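## Task

Using forceps T1, take yellow vial 4 from well E2 of vial rack R1 and set it upright on the floor of well F5 in tube carrier TC. Then return T1 to holder H1 with both tips in one slot and H1 resting flat on its base. Every other vial must remain upright in its own well, and R1 and TC must stay seated in their nests. Nothing may depend on the robot holding it; release everything and move the arms away at the end.

## Robot and tools

Robot: two 6-joint arms, left_arm and right_arm, each with a parallel two-finger gripper. Tube carrier TC sits between the arms. Well labels are printed on top of R1 and TC: letters mark rows, numbers mark columns, and a triangle marks A1. A vial is picked up by gripping its cap with the forceps T1, which live in holder H1.

Frames: one shared scene frame. Origin is on the table top midway between the arms, +z up, +x out over the table, left_arm on the +y side. The names left and right refer to the arms, not to image sides. Arm root poses: left_arm at (-0.049, +0.282, 0) m, quat_wxyz (+0.999, 0, 0, +0.054); right_arm at (-0.050, -0.358, 0) m, quat_wxyz (+0.998, 0, 0, +0.058). Gripper fingers point along its own +z and open/close along its y; the reported hand position is the point between the pads, roughly 1 cm behind the fingertips. Reported hand positions can be off, more so at long reach.

Tool execute_actions, argument actions: a list holding zero or one item. Empty list: only report state. A wait item {"steps": N} (N up to 300) sends nothing and returns after N control steps since the previous result. A move item {"rows": [...], "steps": N}: N is 1 to 15 control steps of 1/30 s (default 15). Each row is one step; if rows are fewer than steps, the final row repeats. Every row is a single flat list of 14 numbers covering both arms, even if one arm is idle: left_arm waist, shoulder, elbow, wrist pitch, wrist yaw, wrist roll, grip, then the same seven for right_arm. The six joint values are absolute target angles in radians (same convention as the printed Joint positions), not offsets. Stated ranges: waist -2.618 to 3.054, shoulder 0.000 to 3.142, elbow 0.000 to 3.142, wrist pitch -1.571 to 1.571, wrist yaw -1.571 to 1.571, wrist roll -2.094 to 2.094. A target more than 0.036 rad beyond a range end, and further out than the current angle, gets the whole call rejected (nothing sent). True ends may differ by up to 0.036 rad; targets past the true end are clipped, reported as "joint sent to its limit" (possibly about an earlier action). The grip value is an absolute setting from -1 (closed) to +1 (fully open). Optional pictures (boolean) chooses whether camera images come back; by default they do.

Motion limits: each step the joint target is kept within a lead of the measured angle (waist 0.202, shoulder 0.258, elbow 0.238, wrist pitch 0.573, wrist yaw and roll 0.522 rad), and targets that would move a hand more than 70 mm from where it is get scaled back. Friction can leave a joint up to about 0.031 rad short, and smaller commanded changes may not move it. Between calls the arms keep heading to the last row sent, until motion has nearly stopped or a step is HELD.

Gripping: grip_measured is the motor position on the -1..+1 scale. Pads meet near -0.94; each mm of object width adds about 0.0208. Per-gripper bias up to about 0.02. Fingers follow through a spring, so contact barely shows in grip_measured. Commanding further below the object's width reading squeezes harder, up to about 50 to 62 N per pad (less for parts thinner than about 5 mm). Keep sending the closing value to keep holding. The printed opening in metres runs from 0.093 open to 0.000 closed; on a gripped rigid flat object it may settle up to about 12 mm below its width.

Result lines: per-arm state gives end_effector_position (m) and end_effector_quat_wxyz, plus grip_measured. Joint positions (rad, then opening in m) and Joint velocities per arm. Joint torques are total drive output, with offset and noise. "joint command not followed" means a clearance check altered or blocked joint targets; HELD marks steps where the row was not fully sent. MOTOR HOT appears from 75 °C; at 90 °C the arm halts for 10 s; at 100 °C the arm goes limp and drops. These appear as OVER-TEMPERATURE FAULT lines. Avoid holding loads longer than needed.

zoom_image: camera (cam_head_left, cam_head_right, cam_left_wrist, cam_right_wrist, each 504x504) and region [x0, y0, x1, y1] in pixels from the top-left, at most 504 by 504, giving a closer look at that camera's latest image. read_manual returns only licence text. finished_scene takes scene (the current scene number), ends it irreversibly and reports success.

Avoid: knocking or placing anything off the table, dropping or slipping parts, hard impacts or heavy pushing, arms colliding or pressing on each other, unseating R1 or TC, toppling other vials. Occasional brief disturbances may pull on a held part or shove loose items. Before finishing, open the grippers and move both arms clear.

Each tool is called after "Call:" as name(argument=value, ...) on one line, values as JSON.

## Session

Call:
execute_actions(actions=[])

Scene clock: 0.00 s of 12600.00 s.
left_arm: end_effector_position=(+0.5177, +0.4265, +0.1530) grip_measured=+1.000 end_effector_quat_wxyz=(+0.300, -0.556, +0.701, -0.332) | right_arm: end_effector_position=(+0.0785, -0.1489, +0.1240) grip_measured=+0.991 end_effector_quat_wxyz=(-0.063, +0.898, -0.351, -0.259)
Joint positions: left_arm=[ 0.258  2.124  1.741 -0.333  0.418 -1.168  0.093] | right_arm=[ 0.559  1.561  1.177 -1.353 -0.515 -1.766  0.093]
Joint velocities: left_arm=[-0.002  0.012  0.007  0.007  0.037 -0.007  0.   ] | right_arm=[-0.017 -0.002  0.002  0.007 -0.037 -0.007  0.   ]
Joint torques (N m, as the arm reports them, + toward a larger angle): no reading
Motor temperatures (°C, as the motors report them): left_arm=[23 24 24 24 23 24] | right_arm=[23 25 23 23 22 24]

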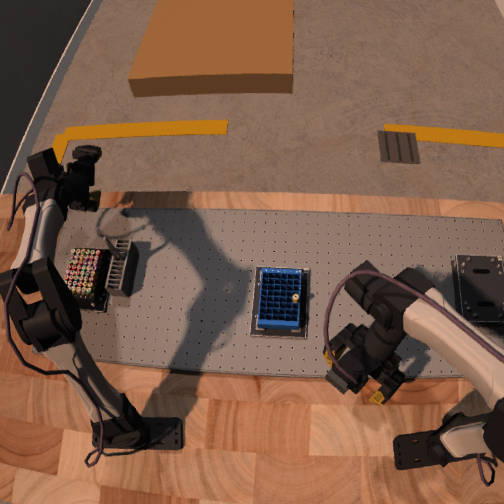

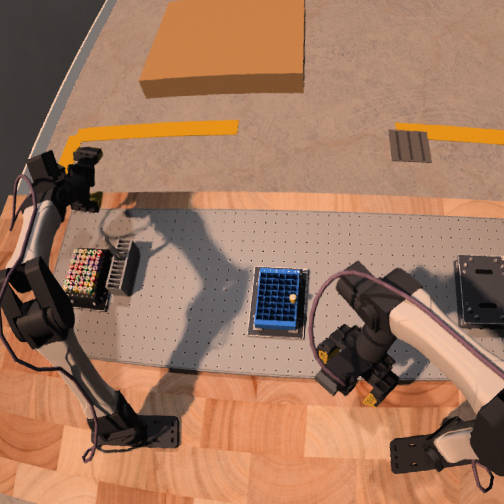

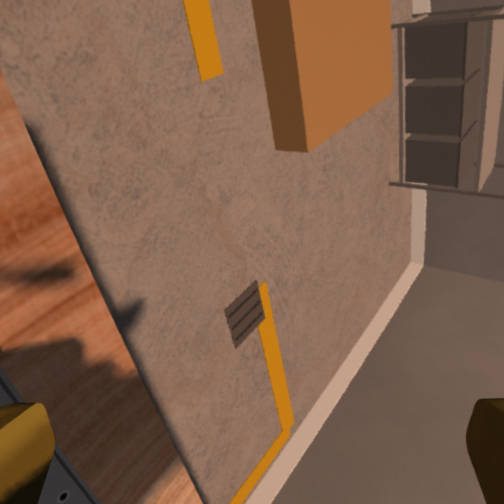

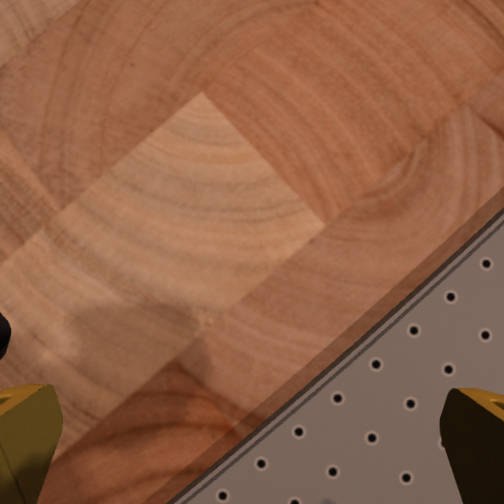

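Call:
zoom_image(camera="cam_head_left", region=[40, 200, 180, 340])

Call:
zoom_image(camera="cam_head_left", region=[220, 240, 340, 360])

Region (40, 200, 180, 340) of cam_head_left's 504x504 image, scaled by 3.600, with more detail than that image has.

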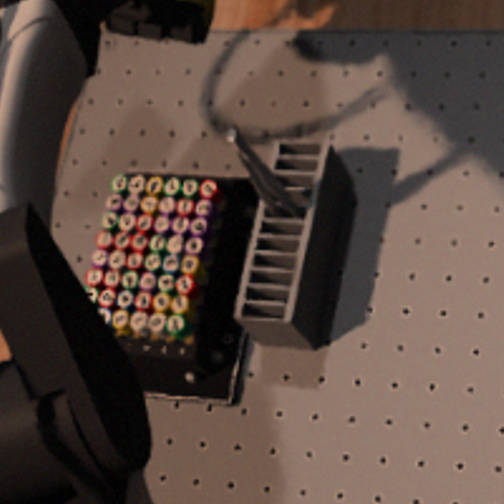

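Region (220, 240, 340, 360) of cam_head_left's 504x504 image, scaled by 4.200, with more detail than that image has.

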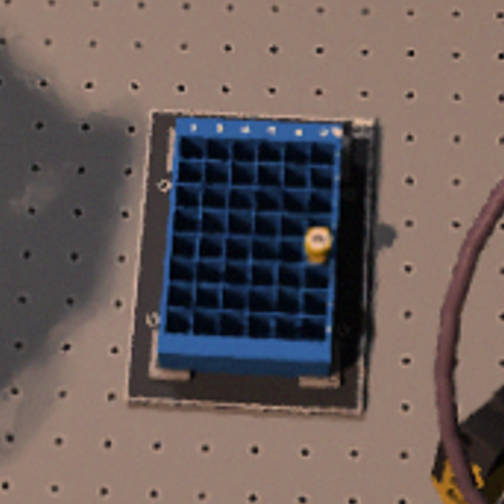

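Call:
execute_actions(actions=[{"rows": [[0.15,1.814,1.784,-1.541,0,0.0,1,0.559,1.561,1.177,-1.353,-0.515,-1.766,1]], "steps": 15}], pictures=false)

Call:
execute_actions(actions=[{"steps": 60}])

Scene clock: 18.83 s of 12600.00 s.
left_arm: end_effector_position=(+0.3099, +0.3716, +0.1853) grip_measured=+1.000 end_effector_quat_wxyz=(+0.087, -0.217, +0.972, -0.017) | right_arm: end_effector_position=(+0.0785, -0.1489, +0.1240) grip_measured=+0.991 end_effector_quat_wxyz=(-0.063, +0.898, -0.351, -0.259)
Joint positions: left_arm=[ 0.155  1.805  1.779 -1.372  0.042 -0.179  0.093] | right_arm=[ 0.559  1.561  1.177 -1.353 -0.515 -1.766  0.093]
Joint velocities: left_arm=[-0.007  0.071 -0.017 -1.238 -0.286  1.077  0.   ] | right_arm=[-0.002  0.007 -0.022 -0.051 -0.007  0.022  0.   ]
Joint torques (N m, as the arm reports them, + toward a larger angle): left_arm=[-1.14 -9.52  8.23  0.78  0.02  0.06] | right_arm=[-0.1  -5.54  6.09 -0.09 -0.38 -0.03]
Motor temperatures (°C, as the motors report them): left_arm=[23 32 27 27 23 24] | right_arm=[23 27 25 23 22 24]
Steps of this call (steps 1 to 90: nothing new was sent; then 15.33 s passed at rest; steps 91 to 105: all 15 steps of this action). Readings (joint positions):
91: left_arm=[0.251 2.110 1.743 -0.375 0.376 -1.116] | right_arm=[0.559 1.561 1.177 -1.353 -0.515 -1.766]
92: left_arm=[0.241 2.086 1.743 -0.455 0.325 -1.055] | right_arm=[0.559 1.561 1.177 -1.353 -0.515 -1.766]
94: left_arm=[0.213 2.018 1.743 -0.595 0.251 -0.937] | right_arm=[0.559 1.561 1.177 -1.353 -0.515 -1.766]
98: left_arm=[0.164 1.870 1.759 -0.885 0.147 -0.660] | right_arm=[0.559 1.561 1.177 -1.353 -0.515 -1.766]
105: the state above

Scene clock: 20.83 s of 12600.00 s.
left_arm: end_effector_position=(+0.2723, +0.3675, +0.1806) grip_measured=+1.000 end_effector_quat_wxyz=(+0.008, -0.135, +0.991, -0.003) | right_arm: end_effector_position=(+0.0785, -0.1489, +0.1240) grip_measured=+0.991 end_effector_quat_wxyz=(-0.063, +0.898, -0.351, -0.259)
Joint positions: left_arm=[ 0.155  1.808  1.779 -1.528  0.008 -0.007  0.093] | right_arm=[ 0.559  1.561  1.177 -1.353 -0.515 -1.766  0.093]
Joint velocities: left_arm=[ 0.007 -0.007 -0.002 -0.037 -0.007 -0.022  0.   ] | right_arm=[ 0.007  0.007  0.007 -0.051 -0.007 -0.066 -0.001]
Joint torques (N m, as the arm reports them, + toward a larger angle): left_arm=[-0.96 -9.41  7.82  0.25 -0.03  0.1 ] | right_arm=[-0.06 -5.25  6.02 -0.11 -0.37 -0.07]
Motor temperatures (°C, as the motors report them): left_arm=[23 32 27 27 23 24] | right_arm=[23 27 25 23 22 24]
Steps of this call (steps 1 to 30: the robot went on to your last target; steps 31 to 60: nothing new was sent). Readings (joint positions):
1: left_arm=[0.155 1.807 1.779 -1.407 0.035 -0.144] | right_arm=[0.559 1.561 1.177 -1.353 -0.515 -1.766]
2: left_arm=[0.155 1.808 1.779 -1.435 0.030 -0.117] | right_arm=[0.559 1.561 1.177 -1.353 -0.515 -1.766]
4: left_arm=[0.155 1.808 1.779 -1.472 0.021 -0.077] | right_arm=[0.559 1.561 1.177 -1.353 -0.515 -1.766]
8: left_arm=[0.155 1.808 1.779 -1.508 0.013 -0.035] | right_arm=[0.559 1.561 1.177 -1.353 -0.515 -1.766]
60: the state above
All arms were judged still, so your last target was given up. Only a new action makes them travel on or press farther. Fingers that are still opening or closing keep moving.

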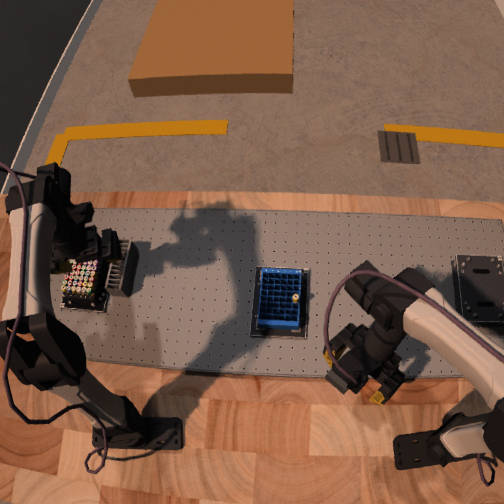

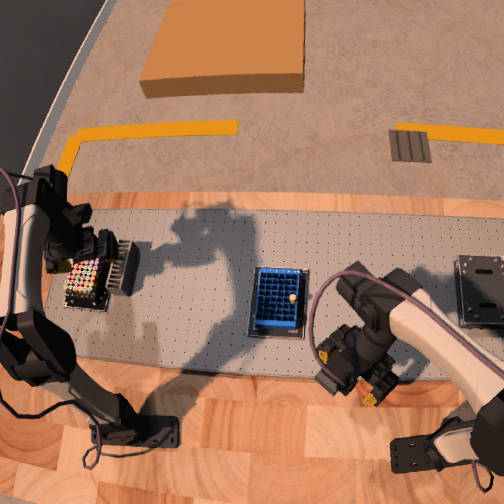

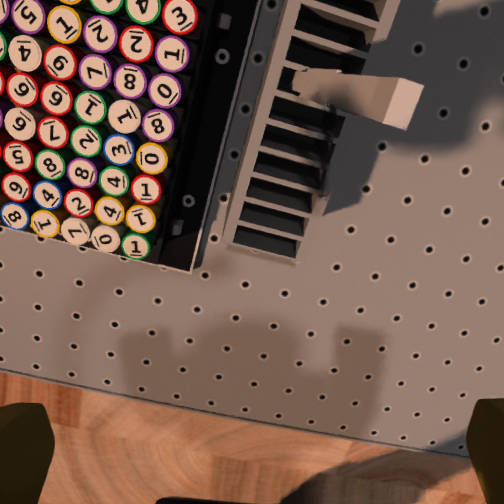

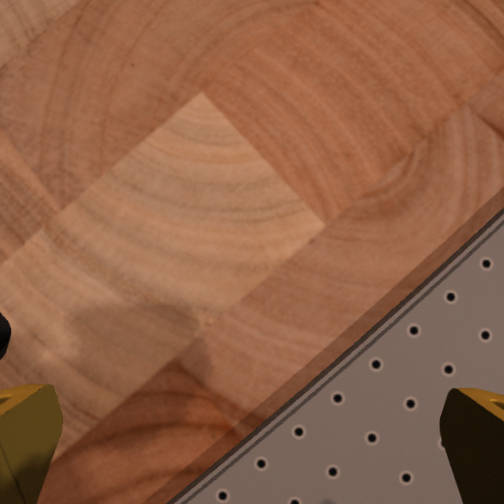

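Call:
execute_actions(actions=[{"rows": [[0.077,1.990,2.014,-1.474,0,0.185,1,0.559,1.561,1.177,-1.353,-0.515,-1.766,1]], "steps": 15}], pictures=false)

Call:
execute_actions(actions=[{"steps": 45}])

Scene clock: 32.87 s of 12600.00 s.
left_arm: end_effector_position=(+0.3417, +0.3547, +0.1702) grip_measured=+1.000 end_effector_quat_wxyz=(+0.044, -0.006, +0.999, +0.007) | right_arm: end_effector_position=(+0.0785, -0.1489, +0.1240) grip_measured=+0.991 end_effector_quat_wxyz=(-0.063, +0.898, -0.351, -0.259)
Joint positions: left_arm=[ 0.076  2.001  1.994 -1.475  0.001  0.171  0.093] | right_arm=[ 0.559  1.561  1.177 -1.353 -0.515 -1.766  0.093]
Joint velocities: left_arm=[-0.002  0.002  0.012 -0.051  0.022  0.007  0.   ] | right_arm=[ 0.017  0.002 -0.012 -0.095  0.051 -0.007  0.001]
Joint torques (N m, as the arm reports them, + toward a larger angle): left_arm=[ -0.46 -12.96   8.98   0.5    0.04   0.08] | right_arm=[ 0.01 -5.59  6.09 -0.09 -0.4  -0.05]
Motor temperatures (°C, as the motors report them): left_arm=[23 33 28 26 23 24] | right_arm=[23 27 26 23 22 24]
Steps of this call (steps 1 to 90: nothing new was sent; then 8.53 s passed at rest; steps 91 to 105: all 15 steps of this action). Readings (joint positions):
91: left_arm=[0.148 1.835 1.823 -1.553 0.003 0.021] | right_arm=[0.559 1.561 1.177 -1.353 -0.515 -1.766]
92: left_arm=[0.133 1.880 1.898 -1.550 0.000 0.052] | right_arm=[0.559 1.561 1.177 -1.353 -0.515 -1.766]
94: left_arm=[0.099 1.949 1.983 -1.498 -0.000 0.098] | right_arm=[0.559 1.561 1.177 -1.353 -0.515 -1.766]
98: left_arm=[0.076 1.998 1.994 -1.475 0.001 0.146] | right_arm=[0.559 1.561 1.177 -1.353 -0.515 -1.766]
105: the state above

Scene clock: 34.37 s of 12600.00 s.
left_arm: end_effector_position=(+0.3417, +0.3547, +0.1702) grip_measured=+1.000 end_effector_quat_wxyz=(+0.044, -0.003, +0.999, +0.007) | right_arm: end_effector_position=(+0.0785, -0.1489, +0.1240) grip_measured=+0.991 end_effector_quat_wxyz=(-0.063, +0.898, -0.351, -0.259)
Joint positions: left_arm=[ 0.076  2.001  1.994 -1.475  0.001  0.178  0.093] | right_arm=[ 0.559  1.561  1.177 -1.353 -0.515 -1.766  0.093]
Joint velocities: left_arm=[ 0.007  0.012  0.002  0.081 -0.066 -0.022  0.   ] | right_arm=[ 0.002 -0.007  0.002  0.037  0.022  0.051 -0.   ]
Joint torques (N m, as the arm reports them, + toward a larger angle): left_arm=[ -0.52 -12.88   9.12   0.49   0.02   0.09] | right_arm=[ 0.15 -5.6   6.11 -0.09 -0.45  0.01]
Motor temperatures (°C, as the motors report them): left_arm=[23 33 28 26 23 24] | right_arm=[23 27 26 23 22 24]
Steps of this call (steps 1 to 15: the robot went on to your last target; steps 16 to 45: nothing new was sent). Readings (joint positions):
1: left_arm=[0.076 2.001 1.994 -1.475 0.001 0.173] | right_arm=[0.559 1.561 1.177 -1.353 -0.515 -1.766]
2: left_arm=[0.076 2.001 1.994 -1.475 0.001 0.174] | right_arm=[0.559 1.561 1.177 -1.353 -0.515 -1.766]
4: left_arm=[0.076 2.001 1.994 -1.475 0.001 0.175] | right_arm=[0.559 1.561 1.177 -1.353 -0.515 -1.766]
8: left_arm=[0.076 2.001 1.994 -1.475 0.001 0.177] | right_arm=[0.559 1.561 1.177 -1.353 -0.515 -1.766]
45: the state above
All arms were judged still, so your last target was given up. Only a new action makes them travel on or press farther. Fingers that are still opening or closing keep moving.

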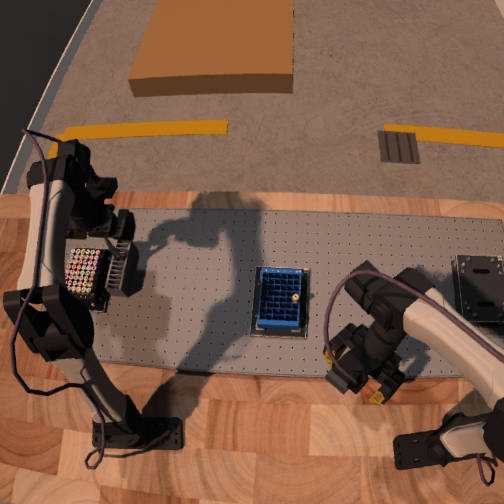

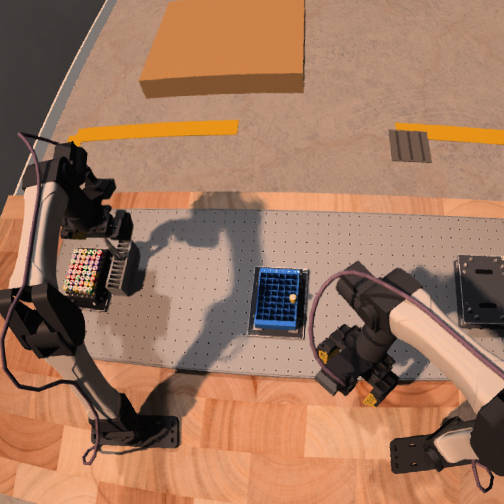

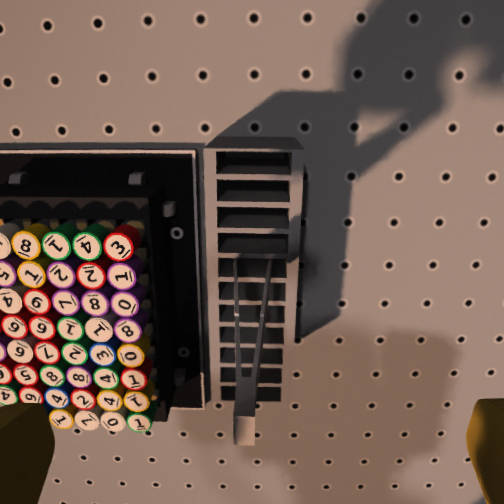

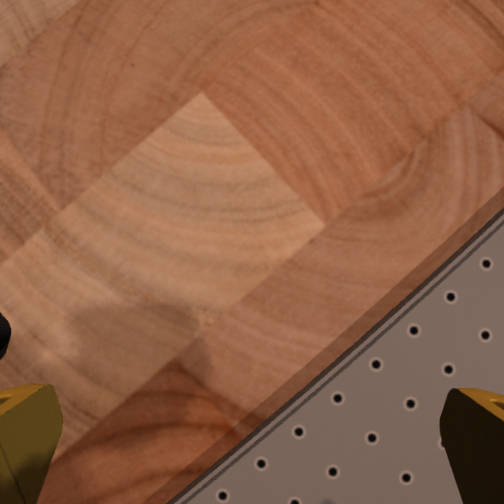

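Call:
execute_actions(actions=[{"rows": [[0.079,2.03,1.805,-1.335,0,0.185,1,0.559,1.561,1.177,-1.353,-0.515,-1.766,1]], "steps": 15}], pictures=false)

Call:
execute_actions(actions=[{"steps": 30}])

Scene clock: 41.50 s of 12600.00 s.
left_arm: end_effector_position=(+0.3325, +0.3530, +0.1054) grip_measured=+1.000 end_effector_quat_wxyz=(-0.012, -0.003, +1.000, -0.003) | right_arm: end_effector_position=(+0.0785, -0.1489, +0.1240) grip_measured=+0.991 end_effector_quat_wxyz=(-0.063, +0.898, -0.351, -0.259)
Joint positions: left_arm=[ 0.076  2.048  1.806 -1.353  0.001  0.178  0.093] | right_arm=[ 0.559  1.561  1.177 -1.353 -0.515 -1.766  0.093]
Joint velocities: left_arm=[ 0.012  0.007  0.002  0.11  -0.022 -0.037  0.   ] | right_arm=[-0.007 -0.002 -0.017  0.022 -0.022 -0.022 -0.   ]
Joint torques (N m, as the arm reports them, + toward a larger angle): left_arm=[ -0.4  -13.81   7.29   0.42   0.05   0.07] | right_arm=[-0.08 -5.54  6.1  -0.03 -0.39 -0.01]
Motor temperatures (°C, as the motors report them): left_arm=[23 35 28 25 23 24] | right_arm=[23 28 26 23 22 24]
Steps of this call (steps 1 to 90: nothing new was sent; then 3.63 s passed at rest; steps 91 to 105: all 15 steps of this action). Readings (joint positions):
91: left_arm=[0.076 1.995 1.963 -1.447 0.001 0.178] | right_arm=[0.559 1.561 1.177 -1.353 -0.515 -1.766]
92: left_arm=[0.076 1.988 1.917 -1.419 0.001 0.178] | right_arm=[0.559 1.561 1.177 -1.353 -0.515 -1.766]
94: left_arm=[0.076 2.003 1.849 -1.399 0.001 0.178] | right_arm=[0.559 1.561 1.177 -1.353 -0.515 -1.766]
98: left_arm=[0.076 2.049 1.807 -1.374 0.001 0.178] | right_arm=[0.559 1.561 1.177 -1.353 -0.515 -1.766]
105: the state above

Scene clock: 42.50 s of 12600.00 s.
left_arm: end_effector_position=(+0.3335, +0.3532, +0.1054) grip_measured=+1.000 end_effector_quat_wxyz=(-0.010, -0.003, +1.000, -0.002) | right_arm: end_effector_position=(+0.0785, -0.1489, +0.1240) grip_measured=+0.991 end_effector_quat_wxyz=(-0.063, +0.898, -0.351, -0.259)
Joint positions: left_arm=[ 0.076  2.048  1.806 -1.349  0.001  0.178  0.093] | right_arm=[ 0.559  1.561  1.177 -1.353 -0.515 -1.766  0.093]
Joint velocities: left_arm=[-0.017  0.007 -0.007 -0.081 -0.051  0.037  0.   ] | right_arm=[-0.002  0.002 -0.002 -0.051  0.022  0.007  0.   ]
Joint torques (N m, as the arm reports them, + toward a larger angle): left_arm=[ -0.22 -13.9    7.24   0.42   0.01   0.04] | right_arm=[-0.11 -5.48  6.06 -0.11 -0.4  -0.05]
Motor temperatures (°C, as the motors report them): left_arm=[23 35 28 25 23 24] | right_arm=[23 28 26 23 22 24]
Steps of this call (steps 1 to 15: the robot went on to your last target; steps 16 to 30: nothing new was sent). Readings (joint positions):
1: left_arm=[0.076 2.048 1.806 -1.353 0.001 0.178] | right_arm=[0.559 1.561 1.177 -1.353 -0.515 -1.766]
2: left_arm=[0.076 2.048 1.806 -1.351 0.001 0.178] | right_arm=[0.559 1.561 1.177 -1.353 -0.515 -1.766]
4: left_arm=[0.076 2.048 1.806 -1.351 0.001 0.178] | right_arm=[0.559 1.561 1.177 -1.353 -0.515 -1.766]
8: left_arm=[0.076 2.048 1.806 -1.350 0.001 0.178] | right_arm=[0.559 1.561 1.177 -1.353 -0.515 -1.766]
30: the state above
All arms were judged still, so your last target was given up. Only a new action makes them travel on or press farther. Fingers that are still opening or closing keep moving.

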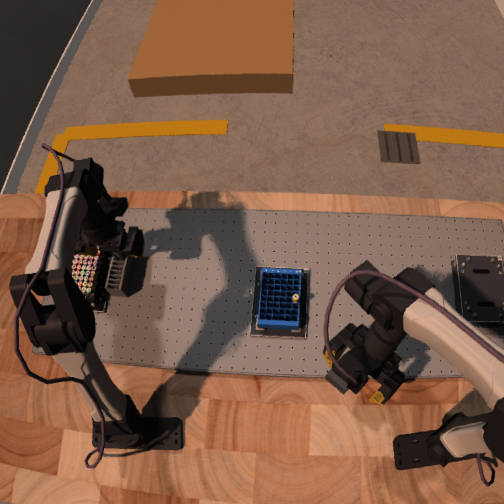

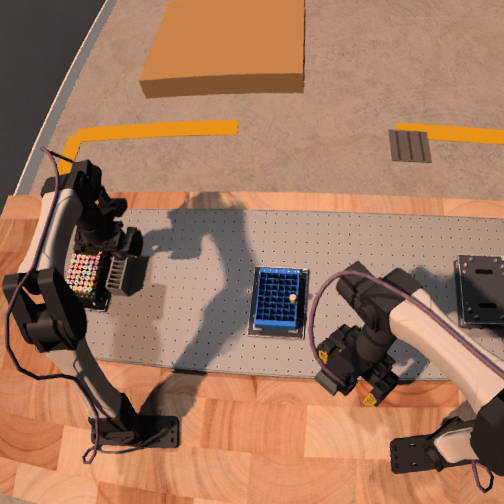

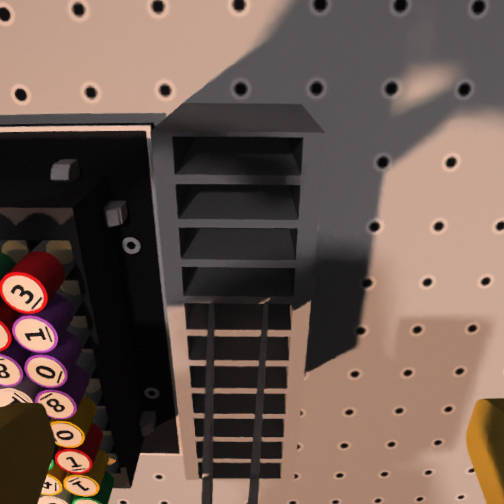

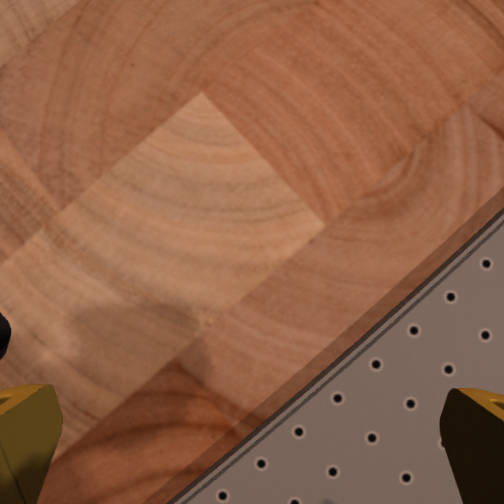

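Call:
execute_actions(actions=[{"rows": [[0.079,2.03,1.805,-1.335,0,0.185,-0.70,0.559,1.561,1.177,-1.353,-0.515,-1.766,1]], "steps": 15}], pictures=false)

Call:
execute_actions(actions=[{"steps": 20}])

Scene clock: 46.97 s of 12600.00 s.
left_arm: end_effector_position=(+0.3336, +0.3533, +0.1054) grip_measured=-0.698 end_effector_quat_wxyz=(-0.009, -0.003, +1.000, -0.002) | right_arm: end_effector_position=(+0.0785, -0.1489, +0.1240) grip_measured=+0.991 end_effector_quat_wxyz=(-0.063, +0.898, -0.351, -0.259)
Joint positions: left_arm=[ 0.076  2.048  1.806 -1.349  0.001  0.178  0.012] | right_arm=[ 0.559  1.561  1.177 -1.353 -0.515 -1.766  0.093]
Joint velocities: left_arm=[-0.012 -0.012  0.002  0.007  0.007 -0.037  0.   ] | right_arm=[ 0.002 -0.022 -0.027  0.007 -0.022 -0.022  0.001]
Joint torques (N m, as the arm reports them, + toward a larger angle): left_arm=[ -0.32 -13.86   7.18   0.4    0.02   0.08] | right_arm=[-0.08 -5.54  6.16 -0.07 -0.41 -0.09]
Motor temperatures (°C, as the motors report them): left_arm=[23 36 28 25 23 24] | right_arm=[23 28 26 23 22 24]
Steps of this call (steps 1 to 90: nothing new was sent; then 0.97 s passed at rest; steps 91 to 105: all 15 steps of this action). Readings (joint positions):
91: left_arm=[0.076 2.048 1.806 -1.349 0.001 0.178] | right_arm=[0.559 1.561 1.177 -1.353 -0.515 -1.766]
92: left_arm=[0.076 2.048 1.806 -1.349 0.001 0.178] | right_arm=[0.559 1.561 1.177 -1.353 -0.515 -1.766]
94: left_arm=[0.076 2.048 1.806 -1.349 0.001 0.178] | right_arm=[0.559 1.561 1.177 -1.353 -0.515 -1.766]
98: left_arm=[0.076 2.048 1.806 -1.349 0.001 0.178] | right_arm=[0.559 1.561 1.177 -1.353 -0.515 -1.766]
105: the state above

Scene clock: 47.63 s of 12600.00 s.
left_arm: end_effector_position=(+0.3336, +0.3533, +0.1054) grip_measured=-0.698 end_effector_quat_wxyz=(-0.009, -0.003, +1.000, -0.002) | right_arm: end_effector_position=(+0.0785, -0.1489, +0.1240) grip_measured=+0.991 end_effector_quat_wxyz=(-0.063, +0.898, -0.351, -0.259)
Joint positions: left_arm=[ 0.076  2.048  1.806 -1.349  0.001  0.178  0.012] | right_arm=[ 0.559  1.561  1.177 -1.353 -0.515 -1.766  0.093]
Joint velocities: left_arm=[ 0.002  0.002 -0.012 -0.037 -0.051 -0.037 -0.001] | right_arm=[ 0.007 -0.012 -0.007 -0.081  0.037 -0.081 -0.001]
Joint torques (N m, as the arm reports them, + toward a larger angle): left_arm=[ -0.33 -13.88   7.55   0.43  -0.01   0.07] | right_arm=[-0.03 -5.54  6.09 -0.06 -0.38  0.01]
Motor temperatures (°C, as the motors report them): left_arm=[23 36 29 25 23 24] | right_arm=[23 28 26 23 22 24]
Steps of this call (steps 1 to 15: the robot went on to your last target; steps 16 to 20: nothing new was sent). Readings (joint positions):
1: left_arm=[0.076 2.048 1.806 -1.349 0.001 0.178] | right_arm=[0.559 1.561 1.177 -1.353 -0.515 -1.766]
2: left_arm=[0.076 2.048 1.806 -1.349 0.001 0.178] | right_arm=[0.559 1.561 1.177 -1.353 -0.515 -1.766]
4: left_arm=[0.076 2.048 1.806 -1.349 0.001 0.178] | right_arm=[0.559 1.561 1.177 -1.353 -0.515 -1.766]
8: left_arm=[0.076 2.048 1.806 -1.349 0.001 0.178] | right_arm=[0.559 1.561 1.177 -1.353 -0.515 -1.766]
20: the state above
All arms were judged still, so your last target was given up. Only a new action makes them travel on or press farther. Fingers that are still opening or closing keep moving.

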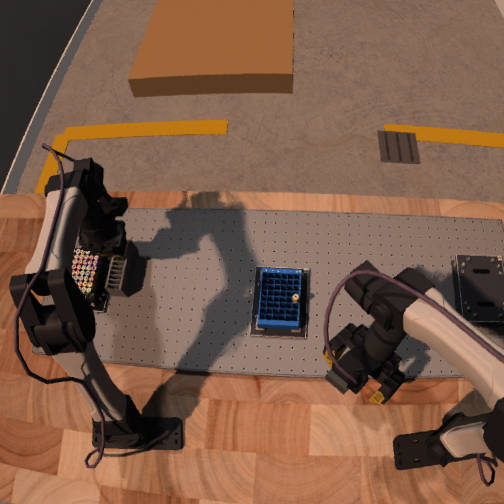

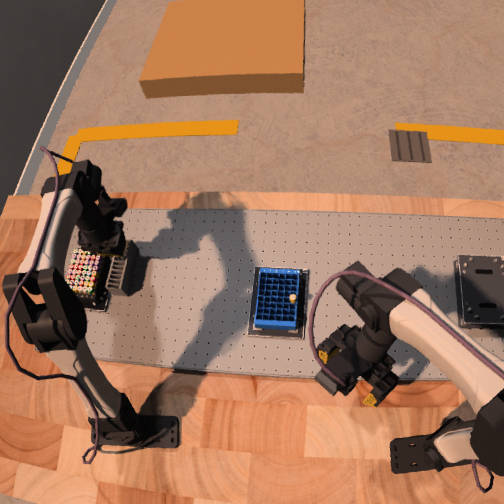

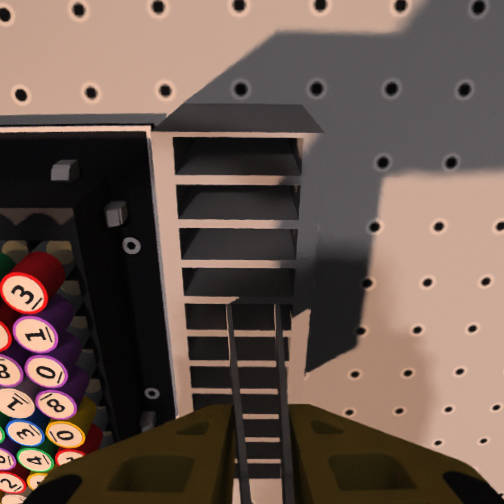

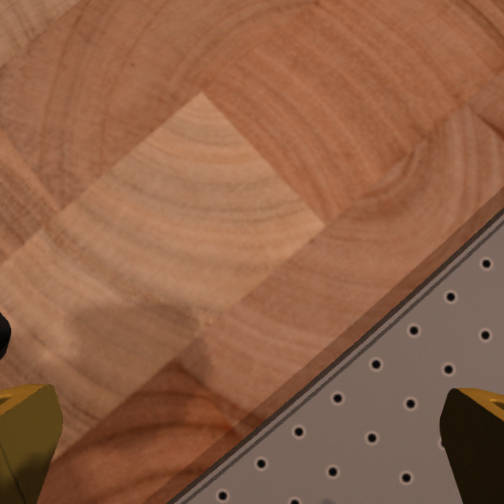

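Call:
execute_actions(actions=[{"rows": [[0.079,2.04,1.85,-1.38,0,0.185,-0.70,0.559,1.561,1.177,-1.353,-0.515,-1.766,1],[0.079,2.04,1.85,-1.38,0,0.185,-0.70,0.559,1.561,1.177,-1.353,-0.515,-1.766,1],[0.079,2.04,1.85,-1.38,0,0.185,-0.70,0.559,1.561,1.177,-1.353,-0.515,-1.766,1],[0.079,2.04,1.90,-1.425,0,0.185,-0.70,0.559,1.561,1.177,-1.353,-0.515,-1.766,1],[0.079,2.04,1.90,-1.425,0,0.185,-0.70,0.559,1.561,1.177,-1.353,-0.515,-1.766,1],[0.079,2.04,1.90,-1.425,0,0.185,-0.70,0.559,1.561,1.177,-1.353,-0.515,-1.766,1],[0.079,2.04,1.95,-1.47,0,0.185,-0.70,0.559,1.561,1.177,-1.353,-0.515,-1.766,1],[0.079,2.04,1.95,-1.47,0,0.185,-0.70,0.559,1.561,1.177,-1.353,-0.515,-1.766,1],[0.079,2.04,1.95,-1.47,0,0.185,-0.70,0.559,1.561,1.177,-1.353,-0.515,-1.766,1],[0.079,2.04,2.005,-1.511,0,0.185,-0.70,0.559,1.561,1.177,-1.353,-0.515,-1.766,1]], "steps": 15}], pictures=false)

Call:
execute_actions(actions=[{"steps": 20}])

Scene clock: 54.60 s of 12600.00 s.
left_arm: end_effector_position=(+0.3436, +0.3551, +0.1515) grip_measured=-0.698 end_effector_quat_wxyz=(+0.020, -0.003, +1.000, +0.003) | right_arm: end_effector_position=(+0.0785, -0.1489, +0.1240) grip_measured=+0.991 end_effector_quat_wxyz=(-0.063, +0.898, -0.351, -0.259)
Joint positions: left_arm=[ 0.076  2.047  1.988 -1.472  0.001  0.178  0.012] | right_arm=[ 0.559  1.561  1.177 -1.353 -0.515 -1.766  0.093]
Joint velocities: left_arm=[ 0.002 -0.002  0.017 -0.066 -0.081 -0.007 -0.   ] | right_arm=[-0.012  0.002 -0.002  0.007 -0.022 -0.022 -0.002]
Joint torques (N m, as the arm reports them, + toward a larger angle): left_arm=[ -0.3  -12.95   8.71   0.27   0.02   0.1 ] | right_arm=[-0.21 -5.43  6.11 -0.09 -0.43 -0.03]
Motor temperatures (°C, as the motors report them): left_arm=[23 38 29 25 23 24] | right_arm=[23 28 27 23 22 24]
Steps of this call (steps 1 to 90: nothing new was sent; then 3.47 s passed at rest; steps 91 to 105: all 15 steps of this action). Readings (joint positions):
91: left_arm=[0.076 2.048 1.810 -1.352 0.001 0.178] | right_arm=[0.559 1.561 1.177 -1.353 -0.515 -1.766]
92: left_arm=[0.076 2.048 1.814 -1.355 0.001 0.178] | right_arm=[0.559 1.561 1.177 -1.353 -0.515 -1.766]
94: left_arm=[0.076 2.048 1.834 -1.369 0.001 0.178] | right_arm=[0.559 1.561 1.177 -1.353 -0.515 -1.766]
98: left_arm=[0.076 2.051 1.900 -1.409 0.001 0.178] | right_arm=[0.559 1.561 1.177 -1.353 -0.515 -1.766]
105: the state above

Scene clock: 55.27 s of 12600.00 s.
left_arm: end_effector_position=(+0.3374, +0.3540, +0.1513) grip_measured=-0.698 end_effector_quat_wxyz=(+0.007, -0.003, +1.000, +0.001) | right_arm: end_effector_position=(+0.0785, -0.1489, +0.1240) grip_measured=+0.991 end_effector_quat_wxyz=(-0.063, +0.898, -0.351, -0.259)
Joint positions: left_arm=[ 0.076  2.047  1.988 -1.498  0.001  0.178  0.012] | right_arm=[ 0.559  1.561  1.177 -1.353 -0.515 -1.766  0.093]
Joint velocities: left_arm=[-0.007 -0.007  0.002  0.007 -0.022 -0.081 -0.   ] | right_arm=[ 0.012 -0.007  0.012  0.007  0.007 -0.051 -0.001]
Joint torques (N m, as the arm reports them, + toward a larger angle): left_arm=[ -0.34 -13.     8.87   0.24   0.04   0.07] | right_arm=[-0.28 -5.45  6.24 -0.07 -0.39 -0.04]
Motor temperatures (°C, as the motors report them): left_arm=[23 38 29 25 23 24] | right_arm=[23 28 27 23 22 24]
Steps of this call (steps 1 to 20: the robot went on to your last target). Readings (joint positions):
1: left_arm=[0.076 2.047 1.988 -1.477 0.001 0.178] | right_arm=[0.559 1.561 1.177 -1.353 -0.515 -1.766]
2: left_arm=[0.076 2.047 1.988 -1.481 0.001 0.178] | right_arm=[0.559 1.561 1.177 -1.353 -0.515 -1.766]
4: left_arm=[0.076 2.047 1.988 -1.488 0.001 0.178] | right_arm=[0.559 1.561 1.177 -1.353 -0.515 -1.766]
8: left_arm=[0.076 2.047 1.988 -1.494 0.001 0.178] | right_arm=[0.559 1.561 1.177 -1.353 -0.515 -1.766]
20: the state above

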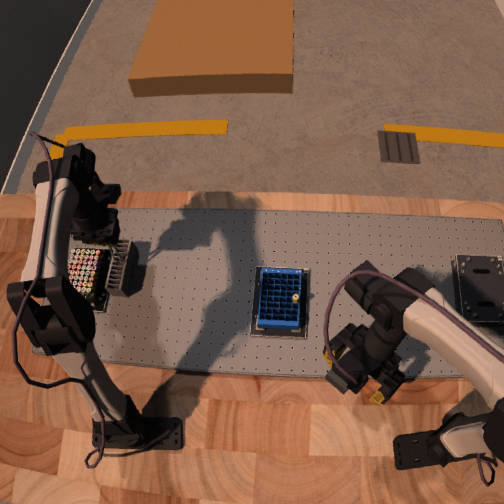

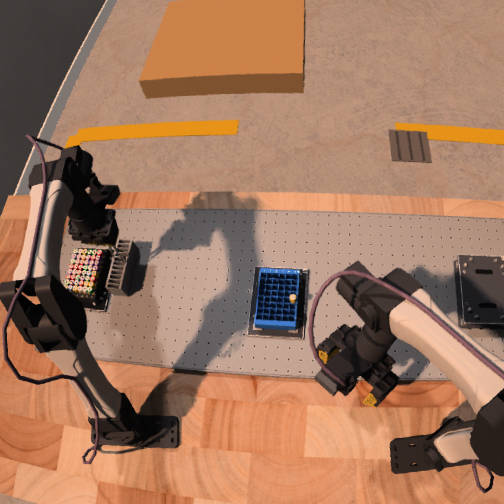

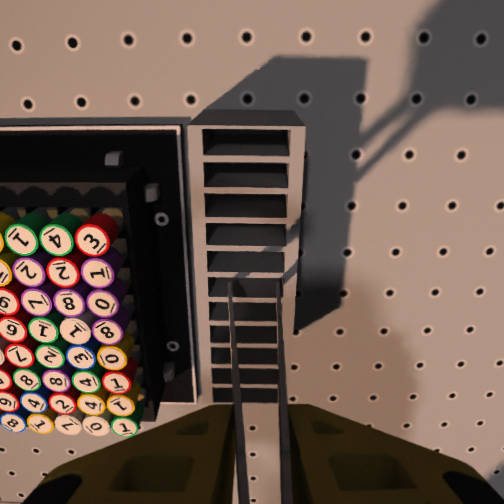

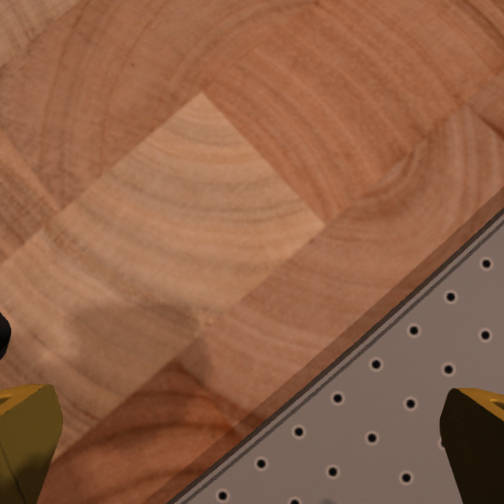

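Call:
execute_actions(actions=[{"rows": [[0.361,1.835,1.75,-1.48,0,0.469,-0.70,0.559,1.561,1.177,-1.353,-0.515,-1.766,1]], "steps": 15}], pictures=false)

Call:
execute_actions(actions=[{"steps": 30}])

Scene clock: 63.37 s of 12600.00 s.
left_arm: end_effector_position=(+0.2575, +0.4414, +0.1682) grip_measured=-0.699 end_effector_quat_wxyz=(+0.010, -0.014, +1.000, +0.008) | right_arm: end_effector_position=(+0.0785, -0.1489, +0.1240) grip_measured=+0.991 end_effector_quat_wxyz=(-0.063, +0.898, -0.351, -0.259)
Joint positions: left_arm=[ 0.368  1.841  1.77  -1.475 -0.006  0.45   0.012] | right_arm=[ 0.559  1.561  1.177 -1.353 -0.515 -1.766  0.093]
Joint velocities: left_arm=[-0.007 -0.002  0.012  0.037  0.007  0.037 -0.   ] | right_arm=[ 0.002 -0.012 -0.007  0.007 -0.007 -0.022  0.001]
Joint torques (N m, as the arm reports them, + toward a larger angle): left_arm=[ -1.16 -10.51   5.72   0.35   0.07   0.09] | right_arm=[ 0.01 -5.69  6.12 -0.09 -0.38 -0.03]
Motor temperatures (°C, as the motors report them): left_arm=[23 39 29 25 23 24] | right_arm=[23 28 27 23 22 24]
Steps of this call (steps 1 to 15: the robot went on to your last target; steps 16 to 90: nothing new was sent; then 4.60 s passed at rest; steps 91 to 105: all 15 steps of this action). Readings (joint positions):
91: left_arm=[0.090 2.024 1.951 -1.473 0.009 0.213] | right_arm=[0.559 1.561 1.177 -1.353 -0.515 -1.766]
92: left_arm=[0.119 1.987 1.890 -1.459 0.016 0.252] | right_arm=[0.559 1.561 1.177 -1.353 -0.515 -1.766]
94: left_arm=[0.220 1.921 1.807 -1.470 0.019 0.317] | right_arm=[0.559 1.561 1.177 -1.353 -0.515 -1.766]
98: left_arm=[0.384 1.851 1.770 -1.475 -0.005 0.401] | right_arm=[0.559 1.561 1.177 -1.353 -0.515 -1.766]
105: the state above

Scene clock: 64.37 s of 12600.00 s.
left_arm: end_effector_position=(+0.2575, +0.4414, +0.1682) grip_measured=-0.699 end_effector_quat_wxyz=(+0.010, -0.007, +1.000, +0.008) | right_arm: end_effector_position=(+0.0785, -0.1489, +0.1240) grip_measured=+0.991 end_effector_quat_wxyz=(-0.063, +0.898, -0.351, -0.259)
Joint positions: left_arm=[ 0.368  1.841  1.77  -1.475 -0.006  0.462  0.012] | right_arm=[ 0.559  1.561  1.177 -1.353 -0.515 -1.766  0.093]
Joint velocities: left_arm=[ 0.002  0.007  0.007  0.037  0.007  0.022 -0.001] | right_arm=[-0.002  0.007 -0.007  0.022  0.022 -0.051  0.001]
Joint torques (N m, as the arm reports them, + toward a larger angle): left_arm=[ -0.93 -10.64   5.68   0.34   0.15   0.12] | right_arm=[-0.01 -5.67  5.97 -0.15 -0.4  -0.02]
Motor temperatures (°C, as the motors report them): left_arm=[23 39 29 25 23 24] | right_arm=[23 28 27 23 22 24]
Steps of this call (steps 1 to 30: the robot went on to your last target). Readings (joint positions):
1: left_arm=[0.368 1.841 1.770 -1.475 -0.006 0.452] | right_arm=[0.559 1.561 1.177 -1.353 -0.515 -1.766]
2: left_arm=[0.368 1.841 1.770 -1.475 -0.006 0.454] | right_arm=[0.559 1.561 1.177 -1.353 -0.515 -1.766]
4: left_arm=[0.368 1.841 1.770 -1.475 -0.006 0.457] | right_arm=[0.559 1.561 1.177 -1.353 -0.515 -1.766]
8: left_arm=[0.368 1.841 1.770 -1.475 -0.006 0.460] | right_arm=[0.559 1.561 1.177 -1.353 -0.515 -1.766]
30: the state above
All arms were judged still, so your last target was given up. Only a new action makes them travel on or press farther. Fingers that are still opening or closing keep moving.

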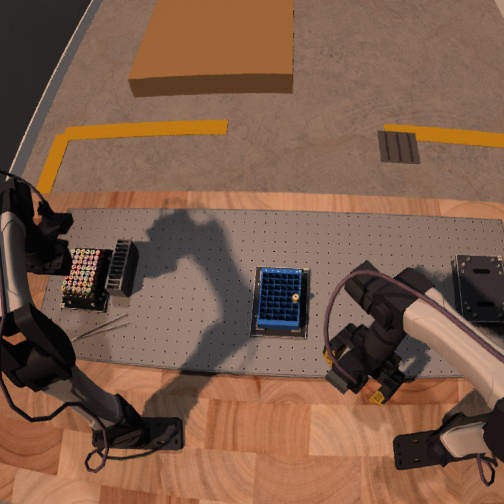

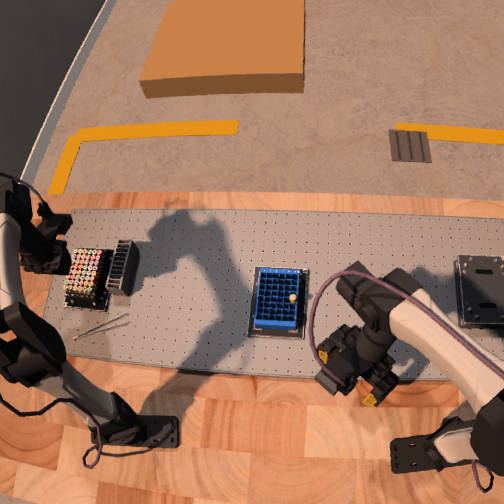

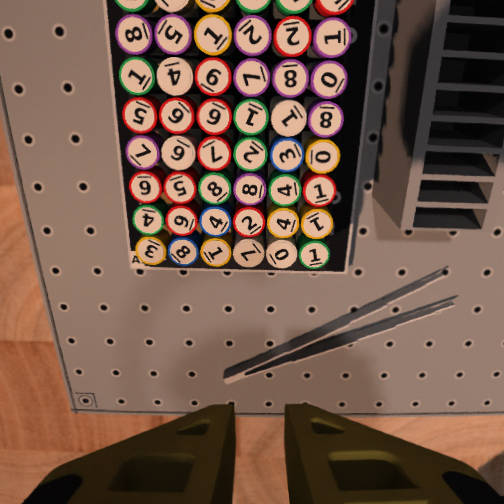

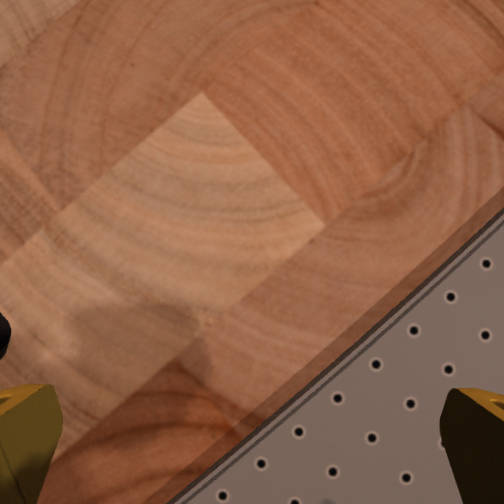

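Call:
execute_actions(actions=[{"rows": [[0.437,1.47,0.933,-1.034,0,-1.515,0.2,0.559,1.561,1.177,-1.353,-0.515,-1.766,1]], "steps": 15}], pictures=false)

Call:
execute_actions(actions=[{"steps": 60}])

Scene clock: 78.13 s of 12600.00 s.
left_arm: end_effector_position=(+0.1387, +0.3958, +0.0541) grip_measured=+0.199 end_effector_quat_wxyz=(-0.035, -0.695, +0.718, +0.009) | right_arm: end_effector_position=(+0.0785, -0.1489, +0.1240) grip_measured=+0.991 end_effector_quat_wxyz=(-0.063, +0.898, -0.351, -0.259)
Joint positions: left_arm=[ 0.435  1.487  0.921 -1.078 -0.002 -0.994  0.055] | right_arm=[ 0.559  1.561  1.177 -1.353 -0.515 -1.766  0.093]
Joint velocities: left_arm=[ 0.002 -0.095 -0.022  0.154 -0.037 -2.733  0.   ] | right_arm=[ 0.007  0.007  0.002  0.051  0.022 -0.007  0.   ]
Joint torques (N m, as the arm reports them, + toward a larger angle): left_arm=[-0.44 -7.1   8.09  0.32 -0.03 -0.03] | right_arm=[ 0.   -5.51  5.87 -0.11 -0.37 -0.02]
Motor temperatures (°C, as the motors report them): left_arm=[23 38 29 25 23 24] | right_arm=[23 29 27 23 22 24]
Steps of this call (steps 1 to 90: nothing new was sent; then 10.27 s passed at rest; steps 91 to 105: all 15 steps of this action). Readings (joint positions):
91: left_arm=[0.374 1.803 1.714 -1.400 -0.002 0.382] | right_arm=[0.559 1.561 1.177 -1.353 -0.515 -1.766]
92: left_arm=[0.387 1.738 1.620 -1.303 0.001 0.282] | right_arm=[0.559 1.561 1.177 -1.353 -0.515 -1.766]
94: left_arm=[0.421 1.585 1.446 -1.198 -0.000 0.083] | right_arm=[0.559 1.561 1.177 -1.353 -0.515 -1.766]
98: left_arm=[0.435 1.425 1.159 -1.107 -0.002 -0.308] | right_arm=[0.559 1.561 1.177 -1.353 -0.515 -1.766]
105: the state above

Scene clock: 80.13 s of 12600.00 s.
left_arm: end_effector_position=(+0.1450, +0.3996, +0.0541) grip_measured=+0.199 end_effector_quat_wxyz=(+0.018, +0.855, -0.518, -0.011) | right_arm: end_effector_position=(+0.0785, -0.1489, +0.1240) grip_measured=+0.991 end_effector_quat_wxyz=(-0.063, +0.898, -0.351, -0.259)
Joint positions: left_arm=[ 0.435  1.485  0.921 -1.049 -0.002 -1.508  0.055] | right_arm=[ 0.559  1.561  1.177 -1.353 -0.515 -1.766  0.093]
Joint velocities: left_arm=[-0.002 -0.007  0.002 -0.051  0.051 -0.007  0.   ] | right_arm=[ 0.002 -0.012  0.007 -0.037  0.007 -0.037 -0.   ]
Joint torques (N m, as the arm reports them, + toward a larger angle): left_arm=[-0.43 -7.31  8.13  0.34 -0.02 -0.05] | right_arm=[-0.23 -5.57  6.14 -0.06 -0.41 -0.05]
Motor temperatures (°C, as the motors report them): left_arm=[23 38 29 25 23 24] | right_arm=[23 29 27 23 22 24]
Steps of this call (steps 1 to 45: the robot went on to your last target; steps 46 to 60: nothing new was sent). Readings (joint positions):
1: left_arm=[0.435 1.485 0.921 -1.071 -0.002 -1.094] | right_arm=[0.559 1.561 1.177 -1.353 -0.515 -1.766]
2: left_arm=[0.435 1.485 0.921 -1.066 -0.002 -1.177] | right_arm=[0.559 1.561 1.177 -1.353 -0.515 -1.766]
4: left_arm=[0.435 1.485 0.921 -1.059 -0.002 -1.297] | right_arm=[0.559 1.561 1.177 -1.353 -0.515 -1.766]
8: left_arm=[0.435 1.485 0.921 -1.052 -0.002 -1.422] | right_arm=[0.559 1.561 1.177 -1.353 -0.515 -1.766]
60: the state above
All arms were judged still, so your last target was given up. Only a new action makes them travel on or press farther. Fingers that are still opening or closing keep moving.

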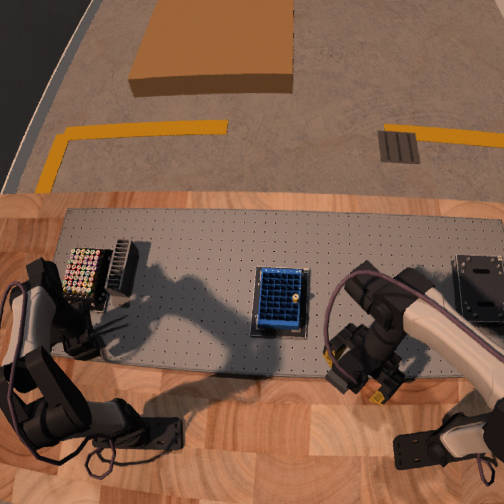

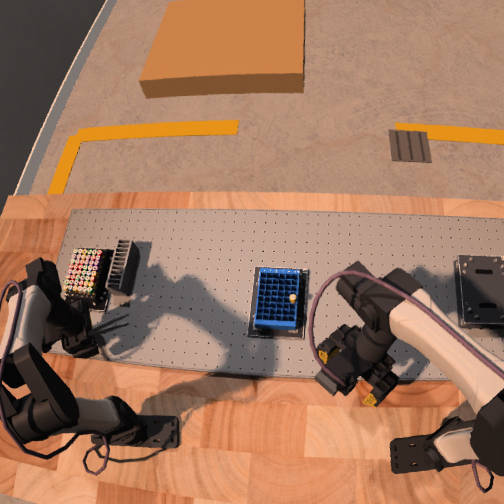

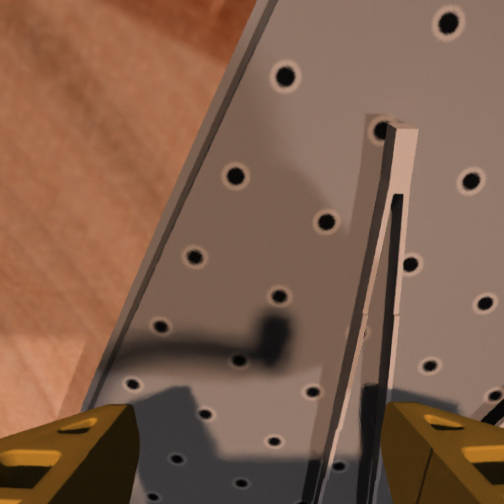

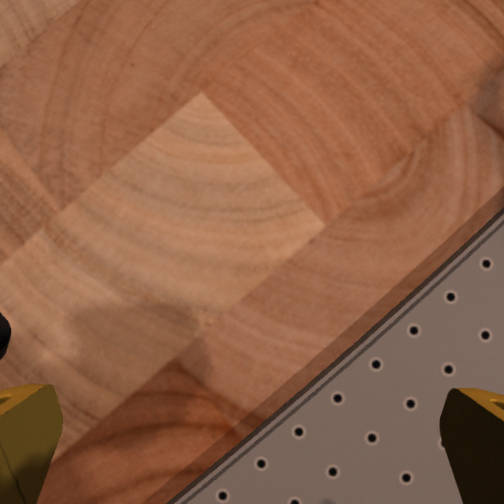

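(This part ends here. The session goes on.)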